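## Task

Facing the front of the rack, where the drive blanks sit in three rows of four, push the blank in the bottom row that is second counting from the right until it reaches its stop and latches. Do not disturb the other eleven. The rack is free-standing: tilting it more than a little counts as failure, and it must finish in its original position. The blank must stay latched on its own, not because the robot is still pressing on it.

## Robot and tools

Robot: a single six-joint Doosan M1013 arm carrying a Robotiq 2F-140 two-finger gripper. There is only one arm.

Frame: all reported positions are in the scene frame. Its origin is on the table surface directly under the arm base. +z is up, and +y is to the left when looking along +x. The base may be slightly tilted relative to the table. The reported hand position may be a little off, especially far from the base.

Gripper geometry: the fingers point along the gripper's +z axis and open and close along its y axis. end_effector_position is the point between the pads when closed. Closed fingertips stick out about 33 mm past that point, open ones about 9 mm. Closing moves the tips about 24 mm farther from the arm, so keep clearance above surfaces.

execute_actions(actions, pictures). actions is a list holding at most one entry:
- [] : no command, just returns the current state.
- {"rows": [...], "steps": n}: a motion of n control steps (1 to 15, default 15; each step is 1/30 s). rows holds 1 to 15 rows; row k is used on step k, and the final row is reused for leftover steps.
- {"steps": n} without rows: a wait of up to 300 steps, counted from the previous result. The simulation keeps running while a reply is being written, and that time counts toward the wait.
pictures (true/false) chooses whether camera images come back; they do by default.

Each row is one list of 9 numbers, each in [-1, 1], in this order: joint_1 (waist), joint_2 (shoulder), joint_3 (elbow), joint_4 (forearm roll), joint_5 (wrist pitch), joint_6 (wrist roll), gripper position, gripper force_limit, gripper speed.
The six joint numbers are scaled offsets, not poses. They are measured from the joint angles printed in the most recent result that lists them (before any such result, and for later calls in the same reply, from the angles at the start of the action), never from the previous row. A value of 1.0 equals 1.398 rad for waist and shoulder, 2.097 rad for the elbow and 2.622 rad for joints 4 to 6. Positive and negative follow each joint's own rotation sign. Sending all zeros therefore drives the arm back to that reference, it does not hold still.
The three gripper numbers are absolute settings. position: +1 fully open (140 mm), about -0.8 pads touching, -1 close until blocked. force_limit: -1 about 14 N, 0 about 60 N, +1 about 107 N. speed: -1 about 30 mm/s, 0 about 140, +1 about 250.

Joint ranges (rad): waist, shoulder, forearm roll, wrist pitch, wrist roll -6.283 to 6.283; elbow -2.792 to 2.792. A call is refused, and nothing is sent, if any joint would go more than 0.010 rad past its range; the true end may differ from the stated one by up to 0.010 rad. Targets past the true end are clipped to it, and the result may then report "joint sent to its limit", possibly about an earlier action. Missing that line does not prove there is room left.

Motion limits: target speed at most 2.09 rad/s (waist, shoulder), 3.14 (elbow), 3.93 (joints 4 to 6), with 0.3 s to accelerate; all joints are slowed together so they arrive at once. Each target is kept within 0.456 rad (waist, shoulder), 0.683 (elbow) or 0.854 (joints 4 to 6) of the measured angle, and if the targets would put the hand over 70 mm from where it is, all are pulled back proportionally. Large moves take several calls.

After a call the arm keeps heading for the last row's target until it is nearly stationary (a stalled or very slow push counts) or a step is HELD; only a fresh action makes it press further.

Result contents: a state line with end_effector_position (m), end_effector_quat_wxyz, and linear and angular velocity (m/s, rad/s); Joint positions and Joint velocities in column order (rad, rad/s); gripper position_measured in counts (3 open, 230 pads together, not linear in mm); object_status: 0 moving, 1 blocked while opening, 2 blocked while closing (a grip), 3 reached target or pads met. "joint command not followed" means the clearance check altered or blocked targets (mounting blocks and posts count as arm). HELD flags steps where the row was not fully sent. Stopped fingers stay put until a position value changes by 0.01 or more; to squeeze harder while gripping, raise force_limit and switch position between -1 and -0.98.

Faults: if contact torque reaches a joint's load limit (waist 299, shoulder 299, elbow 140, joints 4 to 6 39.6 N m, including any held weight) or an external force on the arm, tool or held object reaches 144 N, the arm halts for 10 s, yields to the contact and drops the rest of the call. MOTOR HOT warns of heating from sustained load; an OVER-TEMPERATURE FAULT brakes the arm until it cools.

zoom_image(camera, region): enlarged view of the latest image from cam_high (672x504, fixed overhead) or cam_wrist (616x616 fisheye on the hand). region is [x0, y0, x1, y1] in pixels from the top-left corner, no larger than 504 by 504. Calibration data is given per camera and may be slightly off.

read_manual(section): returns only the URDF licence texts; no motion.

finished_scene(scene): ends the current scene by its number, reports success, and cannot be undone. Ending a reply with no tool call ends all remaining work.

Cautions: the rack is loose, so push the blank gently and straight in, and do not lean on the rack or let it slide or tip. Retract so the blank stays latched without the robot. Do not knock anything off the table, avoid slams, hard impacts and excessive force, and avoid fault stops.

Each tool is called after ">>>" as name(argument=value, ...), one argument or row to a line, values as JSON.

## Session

>>> execute_actions(
  actions=[],
)

Scene clock: 0.00 s of 4500.00 s.
end_effector_position=(+0.5867, -0.3020, +0.1468) position_measured=3 object_status=3 end_effector_quat_wxyz=(-0.323, +0.046, +0.828, +0.457) end_effector_velocity=(+0.000, +0.001, -0.001) end_effector_angular_velocity=(+0.001, +0.001, +0.001)
Joint positions: [-0.631  0.902  1.304  0.347  2.067  4.118]
Joint velocities: [ 0.001  0.001  0.     0.    -0.    -0.   ]
camera_calibration (this result's frames):
cam_wrist: T_world_to_cam=[[0.294551, 0.564535, 0.771064, -0.109609], [0.934217, -0.000235004, -0.356705, -0.491359], [-0.201191, 0.825409, -0.527468, 0.622024], [0, 0, 0, 1]] pos_world=[0.616468, -0.451662, 0.237343]

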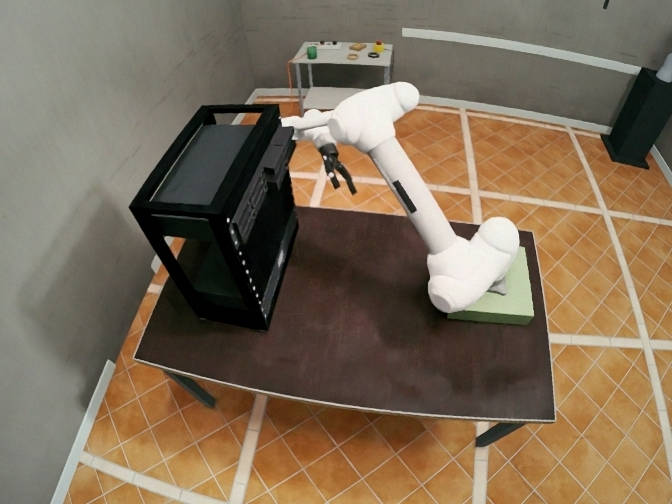

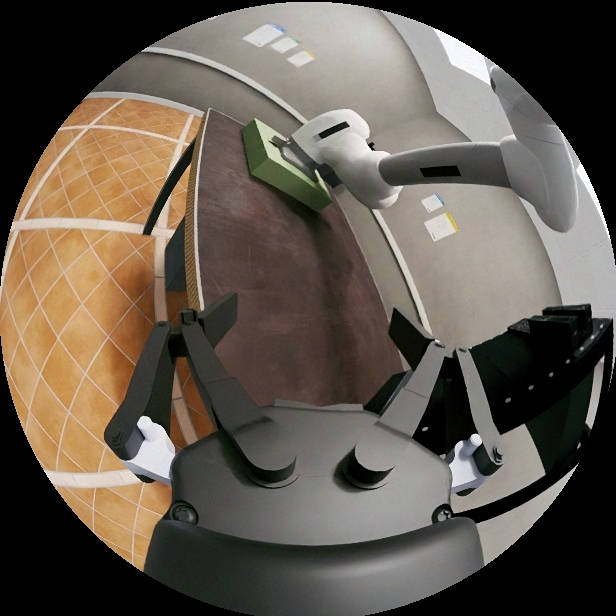

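>>> execute_actions(
  actions=[
    {"rows":[[0,-0.989,0.602,-0.1323,-0.627,0.822,-1,0,0]]},
  ],
  pictures=false,
)

>>> execute_actions(
  actions=[
    {"steps":70},
  ],
  pictures=false,
)

>>> execute_actions(
  actions=[
    {"rows":[[0.4,0,0,0,-0.357,0,-1,0,0]]},
  ],
  pictures=false,
)

>>> execute_actions(
  actions=[
    {"steps":35},
  ],
)

>>> zoom_image(
  camera="cam_high",
  region=[190, 90, 390, 290],
)

Scene clock: 7.87 s of 4500.00 s.
end_effector_position=(+0.4454, -0.2564, +0.0810) position_measured=104 object_status=0 end_effector_quat_wxyz=(-0.282, +0.381, +0.866, +0.155) end_effector_velocity=(-0.340, +0.125, -0.137) end_effector_angular_velocity=(-1.684, +0.118, -1.263)
Joint positions: [-0.631  0.541  1.845  0.14   1.391  4.794]
Joint velocities: [ 0.001 -0.897  1.345 -0.32  -1.671  1.679]
Steps of this call (steps 1 to 90: nothing new was sent; then 4.37 s passed at rest; steps 91 to 105: all 15 steps of this action). Readings (joint positions | what the end effector reports):
91: [-0.631 0.902 1.304 0.347 2.067 4.119] | position_measured=3 object_status=0
92: [-0.631 0.898 1.310 0.345 2.060 4.125] | position_measured=6 object_status=0
94: [-0.631 0.869 1.355 0.322 2.004 4.181] | position_measured=21 object_status=0
98: [-0.631 0.749 1.533 0.238 1.781 4.405] | position_measured=51 object_status=0
105: the state above

Scene clock: 10.20 s of 4500.00 s.
end_effector_position=(+0.3302, -0.2235, +0.2285) position_measured=233 object_status=3 end_effector_quat_wxyz=(+0.276, +0.857, +0.413, +0.135) end_effector_velocity=(-0.000, -0.001, +0.000) end_effector_angular_velocity=(-0.000, -0.000, -0.002)
Joint positions: [-0.631 -0.481  2.567  0.001  0.423  6.273]
Joint velocities: [-0.002 -0.     0.     0.     0.     0.   ]
Steps of this call (steps 1 to 45: the robot went on to your last target; steps 46 to 70: nothing new was sent). Readings (joint positions | what the end effector reports):
1: [-0.631 0.511 1.890 0.130 1.334 4.851] | position_measured=112 object_status=0
2: [-0.631 0.480 1.936 0.120 1.277 4.909] | position_measured=119 object_status=0
4: [-0.631 0.417 2.030 0.102 1.157 5.029] | position_measured=135 object_status=0
8: [-0.631 0.240 2.238 0.063 0.873 5.360] | position_measured=165 object_status=0
70: the state above
The arm was judged still, so your last target was given up. Only a new action makes it travel on or press farther. Fingers that are still opening or closing keep moving.

Scene clock: 10.70 s of 4500.00 s.
end_effector_position=(+0.4683, -0.1690, +0.3453) position_measured=233 object_status=3 end_effector_quat_wxyz=(+0.433, +0.714, +0.470, +0.286) end_effector_velocity=(+0.241, +0.226, +0.296) end_effector_angular_velocity=(-0.396, -0.917, +0.609)
Joint positions: [-0.363 -0.481  2.567  0.001 -0.041  6.273]
Joint velocities: [ 0.618 -0.    -0.    -0.    -0.992  0.   ]
Steps of this call (steps 1 to 15: all 15 steps of this action). Readings (joint positions | what the end effector reports):
1: [-0.631 -0.481 2.567 0.001 0.423 6.273] | position_measured=233 object_status=3
2: [-0.627 -0.481 2.567 0.001 0.416 6.273] | position_measured=233 object_status=3
4: [-0.598 -0.481 2.567 0.001 0.361 6.273] | position_measured=233 object_status=3
8: [-0.511 -0.481 2.567 0.001 0.200 6.273] | position_measured=233 object_status=3
15: the state above

Scene clock: 11.87 s of 4500.00 s.
end_effector_position=(+0.5329, -0.0338, +0.4976) position_measured=233 object_status=3 end_effector_quat_wxyz=(+0.528, +0.531, +0.470, +0.468) end_effector_velocity=(-0.000, +0.001, +0.001) end_effector_angular_velocity=(-0.000, -0.001, +0.001)
Joint positions: [-0.072 -0.481  2.567  0.001 -0.512  6.273]
Joint velocities: [ 0.001 -0.002  0.    -0.     0.    -0.   ]
Steps of this call (steps 1 to 35: the robot went on to your last target). Readings (joint positions | what the end effector reports):
1: [-0.342 -0.481 2.567 0.001 -0.074 6.273] | position_measured=233 object_status=3
2: [-0.321 -0.481 2.567 0.001 -0.108 6.273] | position_measured=233 object_status=3
4: [-0.280 -0.481 2.567 0.001 -0.175 6.273] | position_measured=233 object_status=3
8: [-0.198 -0.481 2.567 0.001 -0.307 6.273] | position_measured=233 object_status=3
35: the state above
camera_calibration (this result's frames):
cam_wrist: T_world_to_cam=[[0.0252297, 0.0858272, 0.995991, -0.500188], [-0.436634, -0.895304, 0.0882113, 0.162985], [0.899285, -0.437109, 0.0148869, -0.3241], [0, 0, 0, 1]] pos_world=[0.375243, 0.047184, 0.488631]

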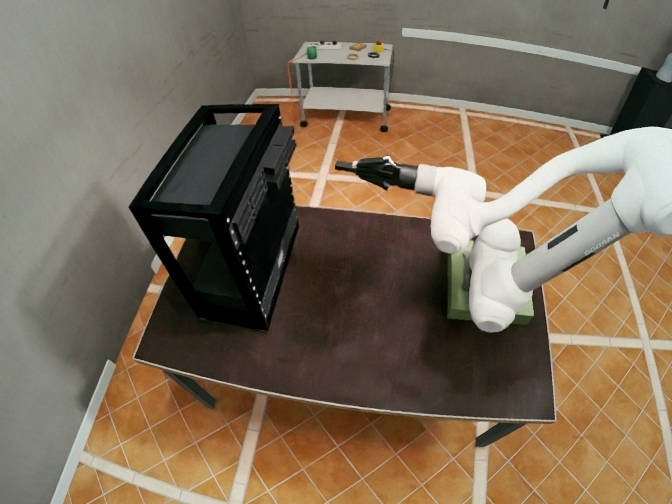

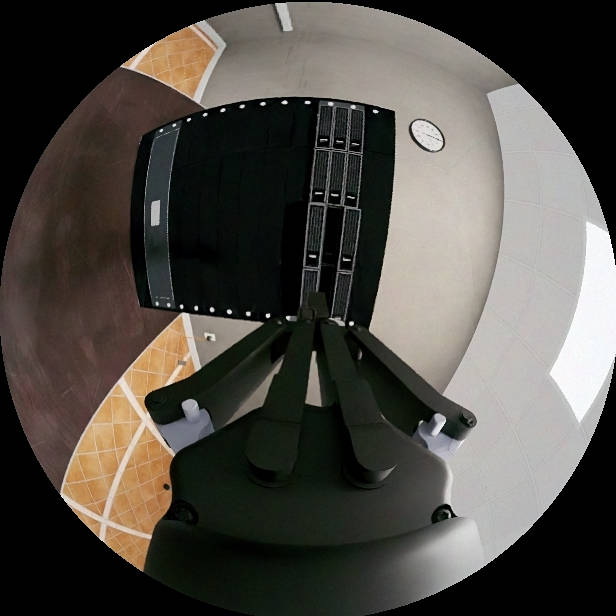

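Region (190, 90, 390, 290) of cam_high's 672x504 image, scaled by 2.520, with more detail than that image has.

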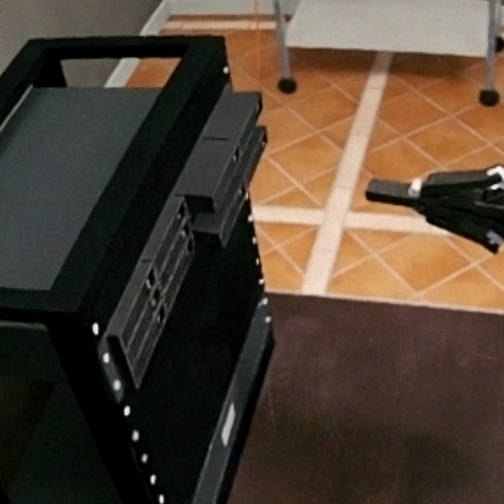

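>>> execute_actions(
  actions=[
    {"rows":[[0.073,0.182,-0.0627,0,-0.048,0,-1,0,0]]},
  ],
  pictures=false,
)

>>> execute_actions(
  actions=[
    {"steps":12},
  ],
)

>>> zoom_image(
  camera="cam_wrist",
  region=[220, 160, 420, 360],
)

Scene clock: 21.17 s of 4500.00 s.
end_effector_position=(+0.6429, +0.0185, +0.4959) position_measured=233 object_status=3 end_effector_quat_wxyz=(+0.504, +0.505, +0.495, +0.495) end_effector_velocity=(+0.004, +0.004, +0.003) end_effector_angular_velocity=(-0.000, -0.008, +0.007)
Joint positions: [ 0.03  -0.227  2.436  0.001 -0.638  6.273]
Joint velocities: [ 0.007  0.008 -0.007  0.    -0.009  0.   ]
Steps of this call (steps 1 to 15: the robot went on to your last target; steps 16 to 90: nothing new was sent; then 5.80 s passed at rest; steps 91 to 105: all 15 steps of this action). Readings (joint positions | what the end effector reports):
91: [-0.071 -0.481 2.567 0.001 -0.513 6.273] | position_measured=233 object_status=3
92: [-0.070 -0.477 2.565 0.001 -0.514 6.273] | position_measured=233 object_status=3
94: [-0.058 -0.448 2.550 0.001 -0.529 6.273] | position_measured=233 object_status=3
98: [-0.011 -0.330 2.489 0.001 -0.587 6.273] | position_measured=233 object_status=3
105: the state above

Scene clock: 21.57 s of 4500.00 s.
end_effector_position=(+0.6432, +0.0187, +0.4959) position_measured=233 object_status=3 end_effector_quat_wxyz=(+0.504, +0.505, +0.496, +0.495) end_effector_velocity=(-0.000, +0.001, -0.000) end_effector_angular_velocity=(-0.000, +0.000, +0.002)
Joint positions: [ 0.031 -0.227  2.435  0.001 -0.638  6.273]
Joint velocities: [ 0.002  0.    -0.    -0.     0.    -0.   ]
Steps of this call (steps 1 to 12: the robot went on to your last target). Readings (joint positions | what the end effector reports):
1: [0.030 -0.227 2.436 0.001 -0.638 6.273] | position_measured=233 object_status=3
2: [0.030 -0.227 2.436 0.001 -0.638 6.273] | position_measured=233 object_status=3
4: [0.030 -0.227 2.435 0.001 -0.638 6.273] | position_measured=233 object_status=3
8: [0.031 -0.227 2.435 0.001 -0.638 6.273] | position_measured=233 object_status=3
12: the state above
camera_calibration (this result's frames):
cam_wrist: T_world_to_cam=[[0.0124603, 0.0878852, 0.996053, -0.49764], [-0.343577, -0.935104, 0.0868056, 0.199859], [0.939042, -0.343302, 0.0185436, -0.429524], [0, 0, 0, 1]] pos_world=[0.478209, 0.0831682, 0.486292]

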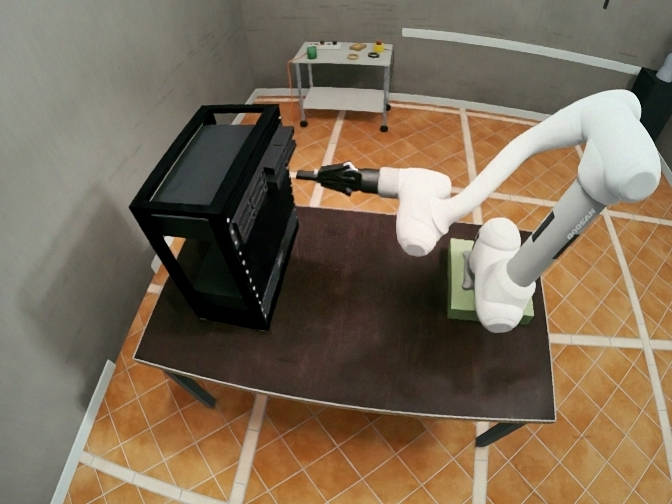

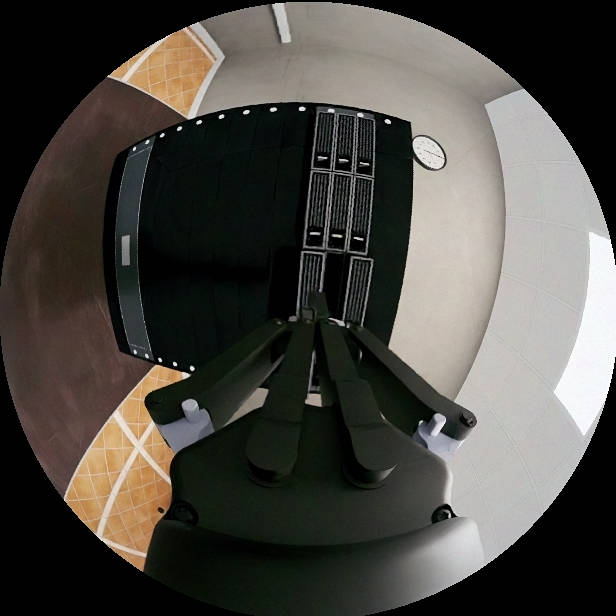

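Region (220, 160, 420, 360) of cam_wrist's 616x616 image, scaled by 2.520, with more detail than that image has.

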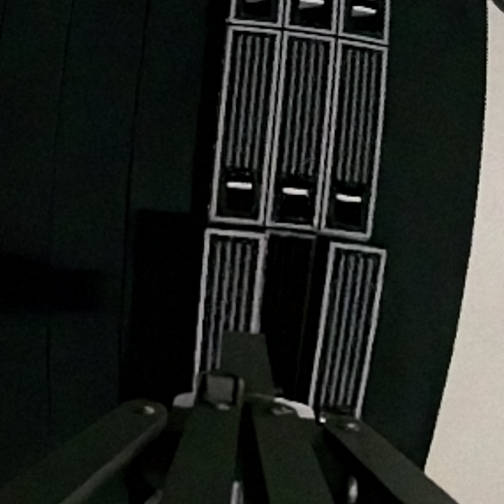

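>>> execute_actions(
  actions=[
    {"rows":[[0,0.0117,0.0063,0,-0.0113,0,-1,0,0],[0,0.0117,0.0063,0,-0.0113,0,-1,0,0],[0,0.0117,0.0063,0,-0.0113,0,-1,0,0],[0,0.025,-0.0003,0,-0.013,0,-1,0,0],[0,0.038,-0.007,0,-0.0145,0,-1,0,0],[0,0.051,-0.0135,0,-0.0162,0,-1,0,0]]},
  ],
)

>>> zoom_image(
  camera="cam_wrist",
  region=[220, 160, 420, 360],
)

>>> zoom_image(
  camera="cam_high",
  region=[230, 100, 370, 240],
)

Scene clock: 33.57 s of 4500.00 s.
end_effector_position=(+0.6718, +0.0183, +0.4851) position_measured=233 object_status=3 end_effector_quat_wxyz=(+0.504, +0.505, +0.496, +0.495) end_effector_velocity=(+0.001, +0.001, -0.000) end_effector_angular_velocity=(+0.000, +0.000, +0.002)
Joint positions: [ 0.031 -0.155  2.407  0.001 -0.681  6.273]
Joint velocities: [ 0.002  0.003 -0.002  0.    -0.001  0.   ]
Steps of this call (steps 1 to 15: the robot went on to your last target; steps 16 to 90: nothing new was sent; then 8.50 s passed at rest; steps 91 to 105: all 15 steps of this action). Readings (joint positions | what the end effector reports):
91: [0.031 -0.226 2.435 0.001 -0.638 6.273] | position_measured=233 object_status=3
92: [0.031 -0.224 2.437 0.001 -0.644 6.273] | position_measured=233 object_status=3
94: [0.031 -0.213 2.446 0.001 -0.661 6.273] | position_measured=233 object_status=3
98: [0.031 -0.175 2.421 0.001 -0.675 6.273] | position_measured=233 object_status=3
105: the state above
camera_calibration (this result's frames):
cam_wrist: T_world_to_cam=[[0.0129389, 0.087892, 0.996046, -0.487538], [-0.343486, -0.935121, 0.0869779, 0.210125], [0.939069, -0.343253, 0.0180902, -0.456051], [0, 0, 0, 1]] pos_world=[0.506747, 0.0828018, 0.475584]

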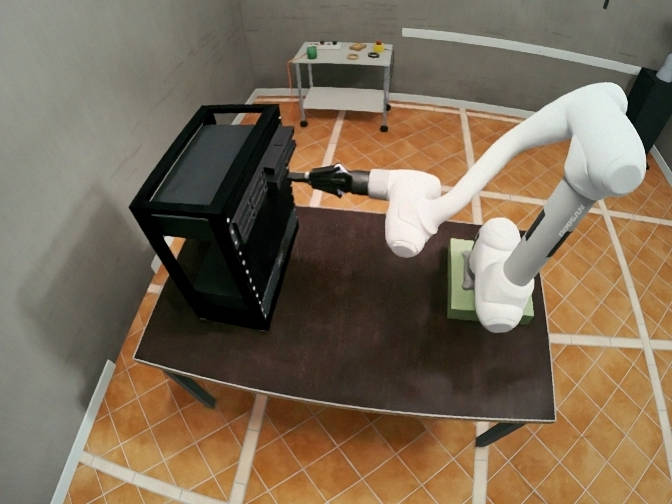

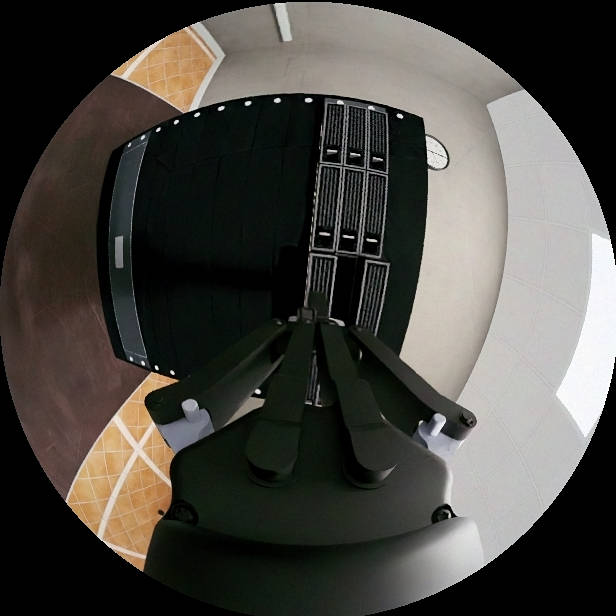

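Region (220, 160, 420, 360) of cam_wrist's 616x616 image, scaled by 2.520, with more detail than that image has.

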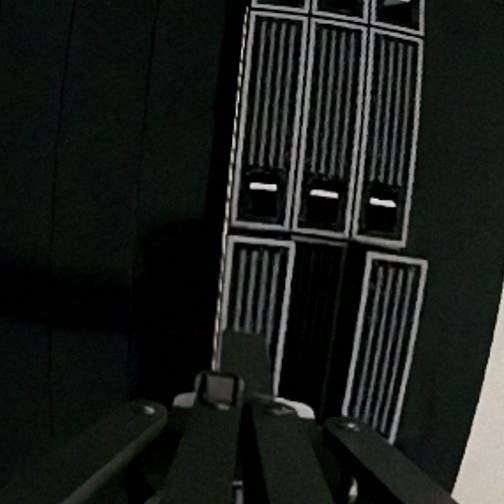

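Region (230, 100, 370, 240) of cam_high's 672x504 image, scaled by 3.600, with more detail than that image has.

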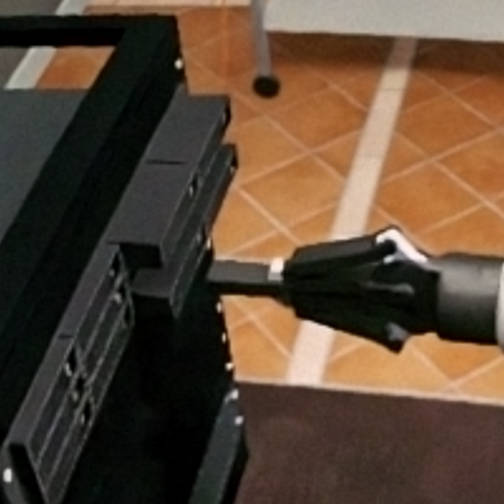

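>>> execute_actions(
  actions=[
    {"rows":[[0,0.004,-0.0021,0,-0.0005,0,-1,0,0],[0,0.008,-0.0043,0,-0.0009,0,-1,0,0],[0,0.012,-0.0064,0,-0.0013,0,-1,0,0],[0,0.016,-0.0085,0,-0.0017,0,-1,0,0],[0,0.02,-0.0107,0,-0.0021,0,-1,0,0],[0,0.024,-0.0128,0,-0.0025,0,-1,0,0],[0,0.028,-0.015,0,-0.0029,0,-1,0,0],[0,0.032,-0.0171,0,-0.0033,0,-1,0,0],[0,0.036,-0.0193,0,-0.0037,0,-1,0,0],[0,0.04,-0.0215,0,-0.0041,0,-1,0,0],[0,0.044,-0.0237,0,-0.0045,0,-1,0,0],[0,0.0485,-0.0262,0,-0.0049,0,-1,0,0]]},
  ],
  pictures=false,
)

>>> execute_actions(
  actions=[
    {"steps":8},
  ],
)

>>> zoom_image(
  camera="cam_wrist",
  region=[220, 160, 420, 360],
)

>>> zoom_image(
  camera="cam_high",
  region=[230, 100, 370, 240],
)

Scene clock: 42.87 s of 4500.00 s.
end_effector_position=(+0.7076, +0.0176, +0.4846) position_measured=233 object_status=3 end_effector_quat_wxyz=(+0.504, +0.505, +0.496, +0.495) end_effector_velocity=(+0.030, +0.001, -0.002) end_effector_angular_velocity=(+0.000, +0.001, +0.002)
Joint positions: [ 0.031 -0.09   2.354  0.001 -0.693  6.273]
Joint velocities: [ 0.002  0.054 -0.044  0.    -0.01   0.   ]
Steps of this call (steps 1 to 15: the robot went on to your last target; steps 16 to 90: nothing new was sent; then 5.80 s passed at rest; steps 91 to 105: all 15 steps of this action). Readings (joint positions | what the end effector reports):
91: [0.031 -0.155 2.407 0.001 -0.681 6.273] | position_measured=233 object_status=3
92: [0.031 -0.154 2.406 0.001 -0.681 6.273] | position_measured=233 object_status=3
94: [0.031 -0.146 2.400 0.001 -0.683 6.273] | position_measured=233 object_status=3
98: [0.031 -0.125 2.383 0.001 -0.687 6.273] | position_measured=233 object_status=3
105: the state above

Scene clock: 43.13 s of 4500.00 s.
end_effector_position=(+0.7089, +0.0176, +0.4846) position_measured=233 object_status=3 end_effector_quat_wxyz=(+0.504, +0.505, +0.496, +0.495) end_effector_velocity=(+0.000, +0.001, +0.000) end_effector_angular_velocity=(-0.000, -0.000, +0.001)
Joint positions: [ 0.031 -0.088  2.352  0.001 -0.694  6.273]
Joint velocities: [ 0.001  0.    -0.001  0.    -0.    -0.   ]
Steps of this call (steps 1 to 8: the robot went on to your last target). Readings (joint positions | what the end effector reports):
1: [0.031 -0.089 2.353 0.001 -0.693 6.273] | position_measured=233 object_status=3
2: [0.031 -0.088 2.353 0.001 -0.693 6.273] | position_measured=233 object_status=3
4: [0.031 -0.088 2.352 0.001 -0.694 6.273] | position_measured=233 object_status=3
8: the state above
camera_calibration (this result's frames):
cam_wrist: T_world_to_cam=[[0.012944, 0.0878958, 0.996046, -0.487465], [-0.343533, -0.935104, 0.0869823, 0.222315], [0.939051, -0.343301, 0.0180911, -0.491139], [0, 0, 0, 1]] pos_world=[0.543888, 0.0821258, 0.475085]

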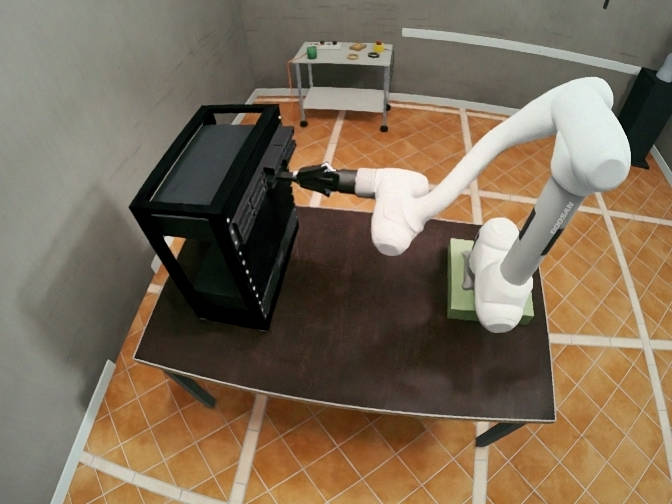

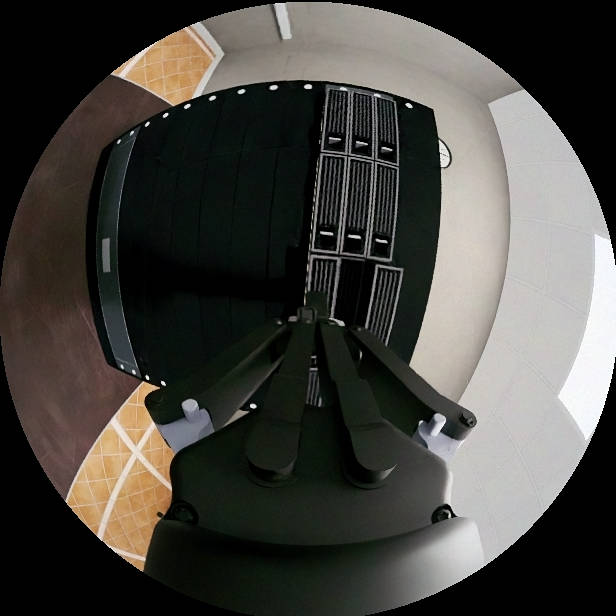

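Region (220, 160, 420, 360) of cam_wrist's 616x616 image, scaled by 2.520, with more detail than that image has.

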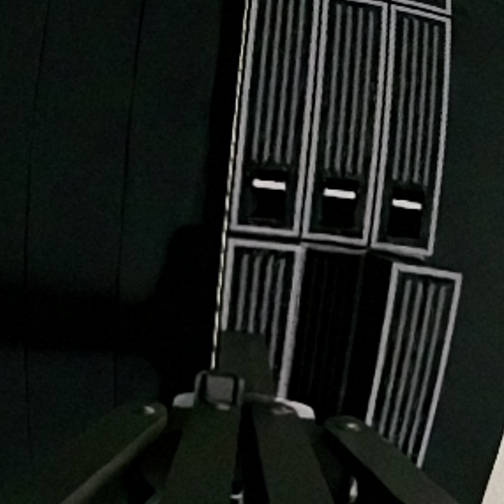

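Region (230, 100, 370, 240) of cam_high's 672x504 image, scaled by 3.600, with more detail than that image has.

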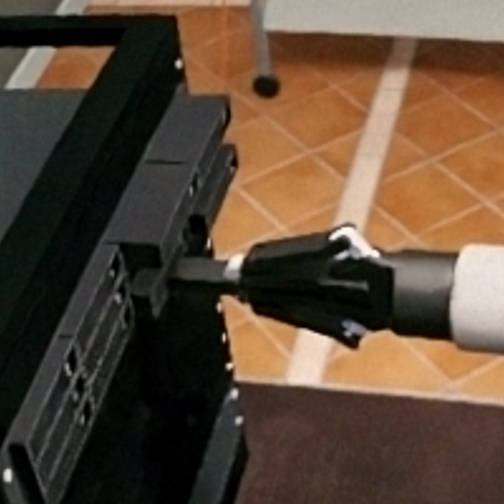

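>>> execute_actions(
  actions=[
    {"rows":[[0,0.003,-0.0017,0,-0.0002,0,-1,0,0],[0,0.006,-0.0034,0,-0.0005,0,-1,0,0],[0,0.009,-0.0051,0,-0.0007,0,-1,0,0],[0,0.012,-0.0068,0,-0.001,0,-1,0,0],[0,0.015,-0.0085,0,-0.0012,0,-1,0,0],[0,0.019,-0.0108,0,-0.0015,0,-1,0,0]]},
  ],
)

>>> zoom_image(
  camera="cam_high",
  region=[230, 100, 370, 240],
)

Scene clock: 48.43 s of 4500.00 s.
end_effector_position=(+0.7239, +0.0174, +0.4841) position_measured=233 object_status=3 end_effector_quat_wxyz=(+0.504, +0.505, +0.496, +0.495) end_effector_velocity=(+0.001, -0.000, -0.000) end_effector_angular_velocity=(+0.000, +0.000, -0.000)
Joint positions: [ 0.031 -0.061  2.33   0.001 -0.697  6.273]
Joint velocities: [-0.     0.001 -0.001  0.    -0.     0.   ]
Steps of this call (steps 1 to 15: the robot went on to your last target; steps 16 to 90: nothing new was sent; then 1.80 s passed at rest; steps 91 to 105: all 15 steps of this action). Readings (joint positions | what the end effector reports):
91: [0.031 -0.088 2.352 0.001 -0.694 6.273] | position_measured=233 object_status=3
92: [0.031 -0.086 2.351 0.001 -0.694 6.273] | position_measured=233 object_status=3
94: [0.031 -0.081 2.346 0.001 -0.695 6.273] | position_measured=233 object_status=3
98: [0.031 -0.065 2.333 0.001 -0.697 6.273] | position_measured=233 object_status=3
105: the state above
camera_calibration (this result's frames):
cam_wrist: T_world_to_cam=[[0.0129301, 0.087898, 0.996046, -0.487163], [-0.343486, -0.935121, 0.0869806, 0.227262], [0.939069, -0.343253, 0.0181005, -0.505294], [0, 0, 0, 1]] pos_world=[0.558866, 0.0818945, 0.474615]

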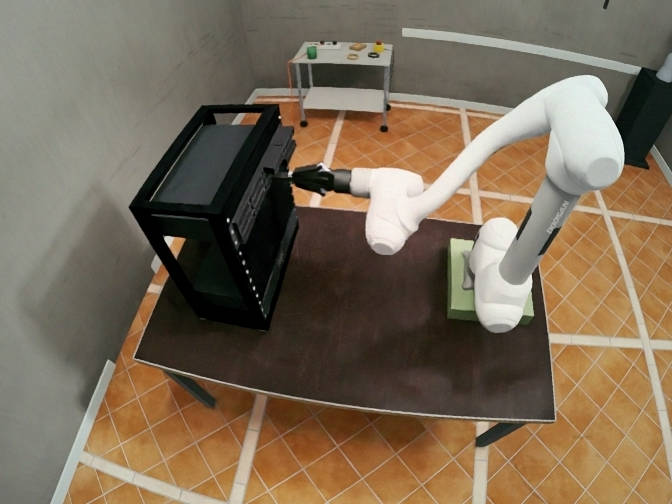

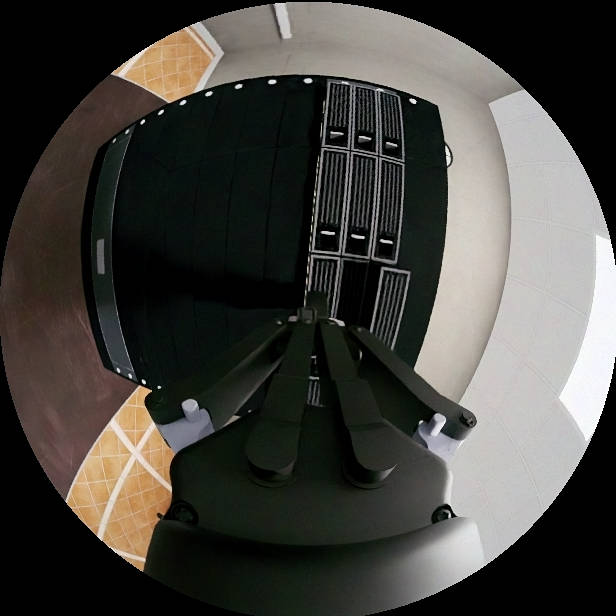

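Region (230, 100, 370, 240) of cam_high's 672x504 image, scaled by 3.600, with more detail than that image has.

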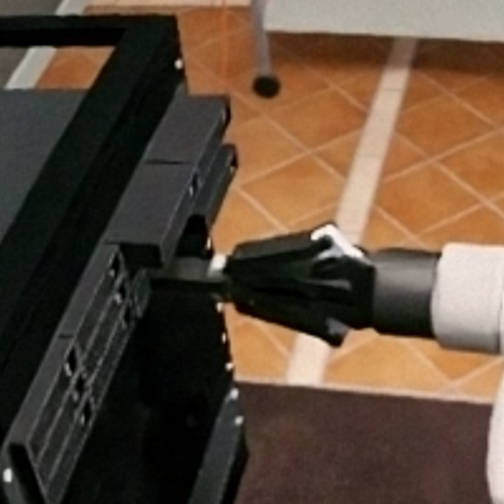

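>>> execute_actions(
  actions=[
    {"rows":[[0,0.002,-0.0012,0,-0.0001,0,-1,0,0],[0,0.004,-0.0024,0,-0.0002,0,-1,0,0],[0,0.006,-0.0036,0,-0.0003,0,-1,0,0],[0,0.0076,-0.0046,0,-0.0004,0,-1,0,0]]},
  ],
)

>>> zoom_image(
  camera="cam_high",
  region=[230, 100, 370, 240],
)

Scene clock: 52.83 s of 4500.00 s.
end_effector_position=(+0.7301, +0.0172, +0.4844) position_measured=233 object_status=3 end_effector_quat_wxyz=(+0.504, +0.505, +0.495, +0.495) end_effector_velocity=(+0.000, -0.002, +0.000) end_effector_angular_velocity=(-0.000, +0.001, -0.003)
Joint positions: [ 0.031 -0.051  2.32   0.001 -0.699  6.273]
Joint velocities: [-0.003 -0.001 -0.001 -0.     0.002 -0.   ]
Steps of this call (steps 1 to 15: the robot went on to your last target; steps 16 to 90: nothing new was sent; then 0.90 s passed at rest; steps 91 to 105: all 15 steps of this action). Readings (joint positions | what the end effector reports):
91: [0.031 -0.061 2.330 0.001 -0.697 6.273] | position_measured=233 object_status=3
92: [0.031 -0.060 2.329 0.001 -0.698 6.273] | position_measured=233 object_status=3
94: [0.031 -0.056 2.325 0.001 -0.698 6.273] | position_measured=233 object_status=3
98: [0.031 -0.051 2.321 0.001 -0.699 6.273] | position_measured=233 object_status=3
105: the state above
camera_calibration (this result's frames):
cam_wrist: T_world_to_cam=[[0.0122281, 0.0879105, 0.996053, -0.486962], [-0.343605, -0.935099, 0.086749, 0.229429], [0.939035, -0.343309, 0.018772, -0.511476], [0, 0, 0, 1]] pos_world=[0.565081, 0.0817536, 0.474739]

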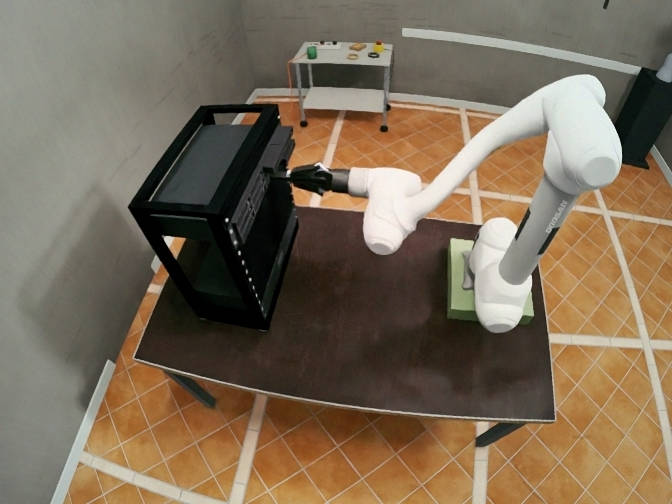

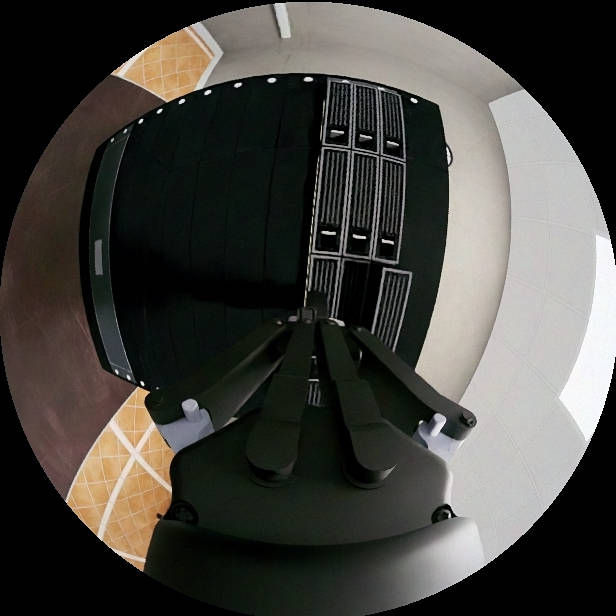

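Region (230, 100, 370, 240) of cam_high's 672x504 image, scaled by 3.600, with more detail than that image has.

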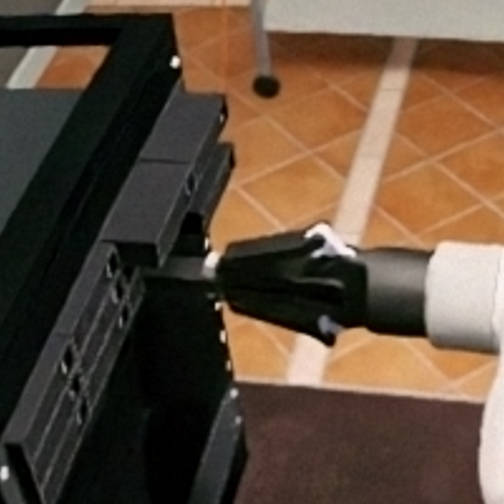

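>>> execute_actions(
  actions=[
    {"rows":[[0,-0.002,0.0012,0,0.0001,0,-1,0,0],[0,-0.004,0.0024,0,0.0002,0,-1,0,0],[0,-0.006,0.0036,0,0.0003,0,-1,0,0],[0,-0.006,0.0036,0,0.0003,0,-1,0,0],[0,-0.09,0.05,0,0.0082,0,-1,0,0]]},
  ],
)

>>> zoom_image(
  camera="cam_high",
  region=[245, 150, 305, 210],
)

>>> zoom_image(
  camera="cam_wrist",
  region=[280, 210, 390, 320],
)

Scene clock: 60.47 s of 4500.00 s.
end_effector_position=(+0.6604, +0.0185, +0.4845) position_measured=233 object_status=3 end_effector_quat_wxyz=(+0.504, +0.505, +0.496, +0.495) end_effector_velocity=(-0.002, -0.001, -0.003) end_effector_angular_velocity=(+0.000, +0.004, -0.001)
Joint positions: [ 0.031 -0.176  2.424  0.001 -0.678  6.273]
Joint velocities: [-0.001 -0.002  0.005 -0.     0.001  0.   ]
Steps of this call (steps 1 to 15: the robot went on to your last target; steps 16 to 90: nothing new was sent; then 4.13 s passed at rest; steps 91 to 105: all 15 steps of this action). Readings (joint positions | what the end effector reports):
91: [0.031 -0.051 2.320 0.001 -0.698 6.273] | position_measured=233 object_status=3
92: [0.031 -0.051 2.321 0.001 -0.698 6.273] | position_measured=233 object_status=3
94: [0.031 -0.055 2.325 0.001 -0.698 6.273] | position_measured=233 object_status=3
98: [0.031 -0.092 2.356 0.001 -0.692 6.273] | position_measured=233 object_status=3
105: the state above
camera_calibration (this result's frames):
cam_wrist: T_world_to_cam=[[0.0127338, 0.0878941, 0.996048, -0.486717], [-0.343536, -0.935109, 0.0869086, 0.206494], [0.939053, -0.343286, 0.0182873, -0.445347], [0, 0, 0, 1]] pos_world=[0.49534, 0.0829929, 0.474992]

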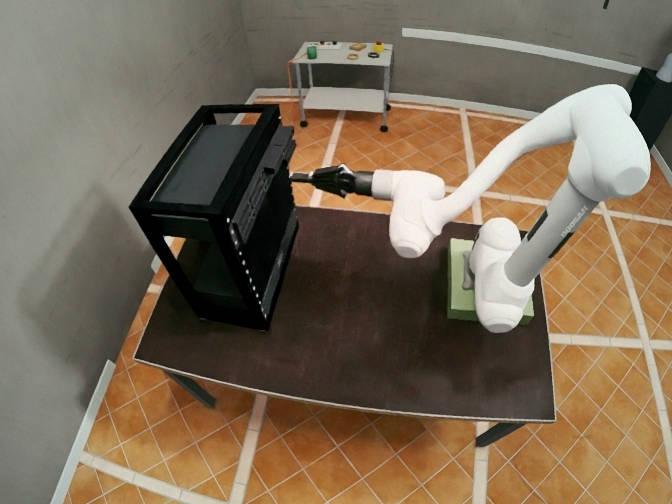

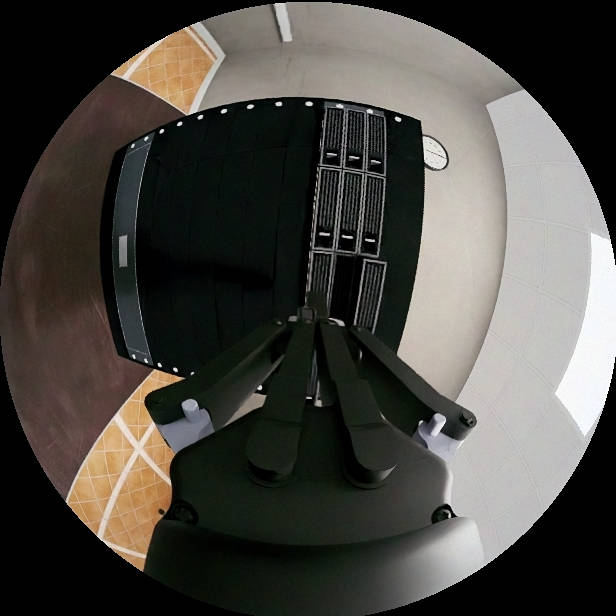

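Region (245, 150, 305, 210) of cam_high's 672x504 image, scaled by 8.400, with more detail than that image has.

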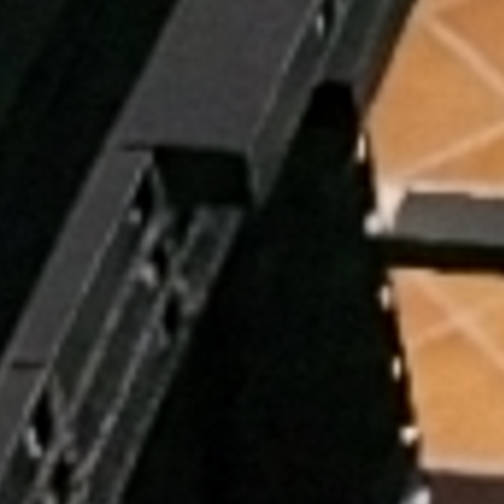

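Region (280, 210, 390, 320) of cam_wrist's 616x616 image, scaled by 4.582, with more detail than that image has.

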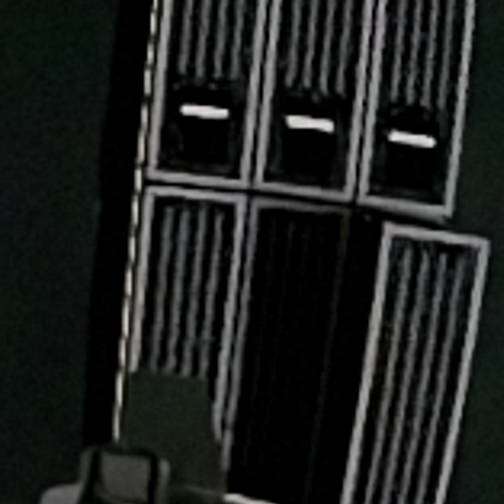

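>>> finished_scene(
  scene=2,
)

The scene is finished: the task was done.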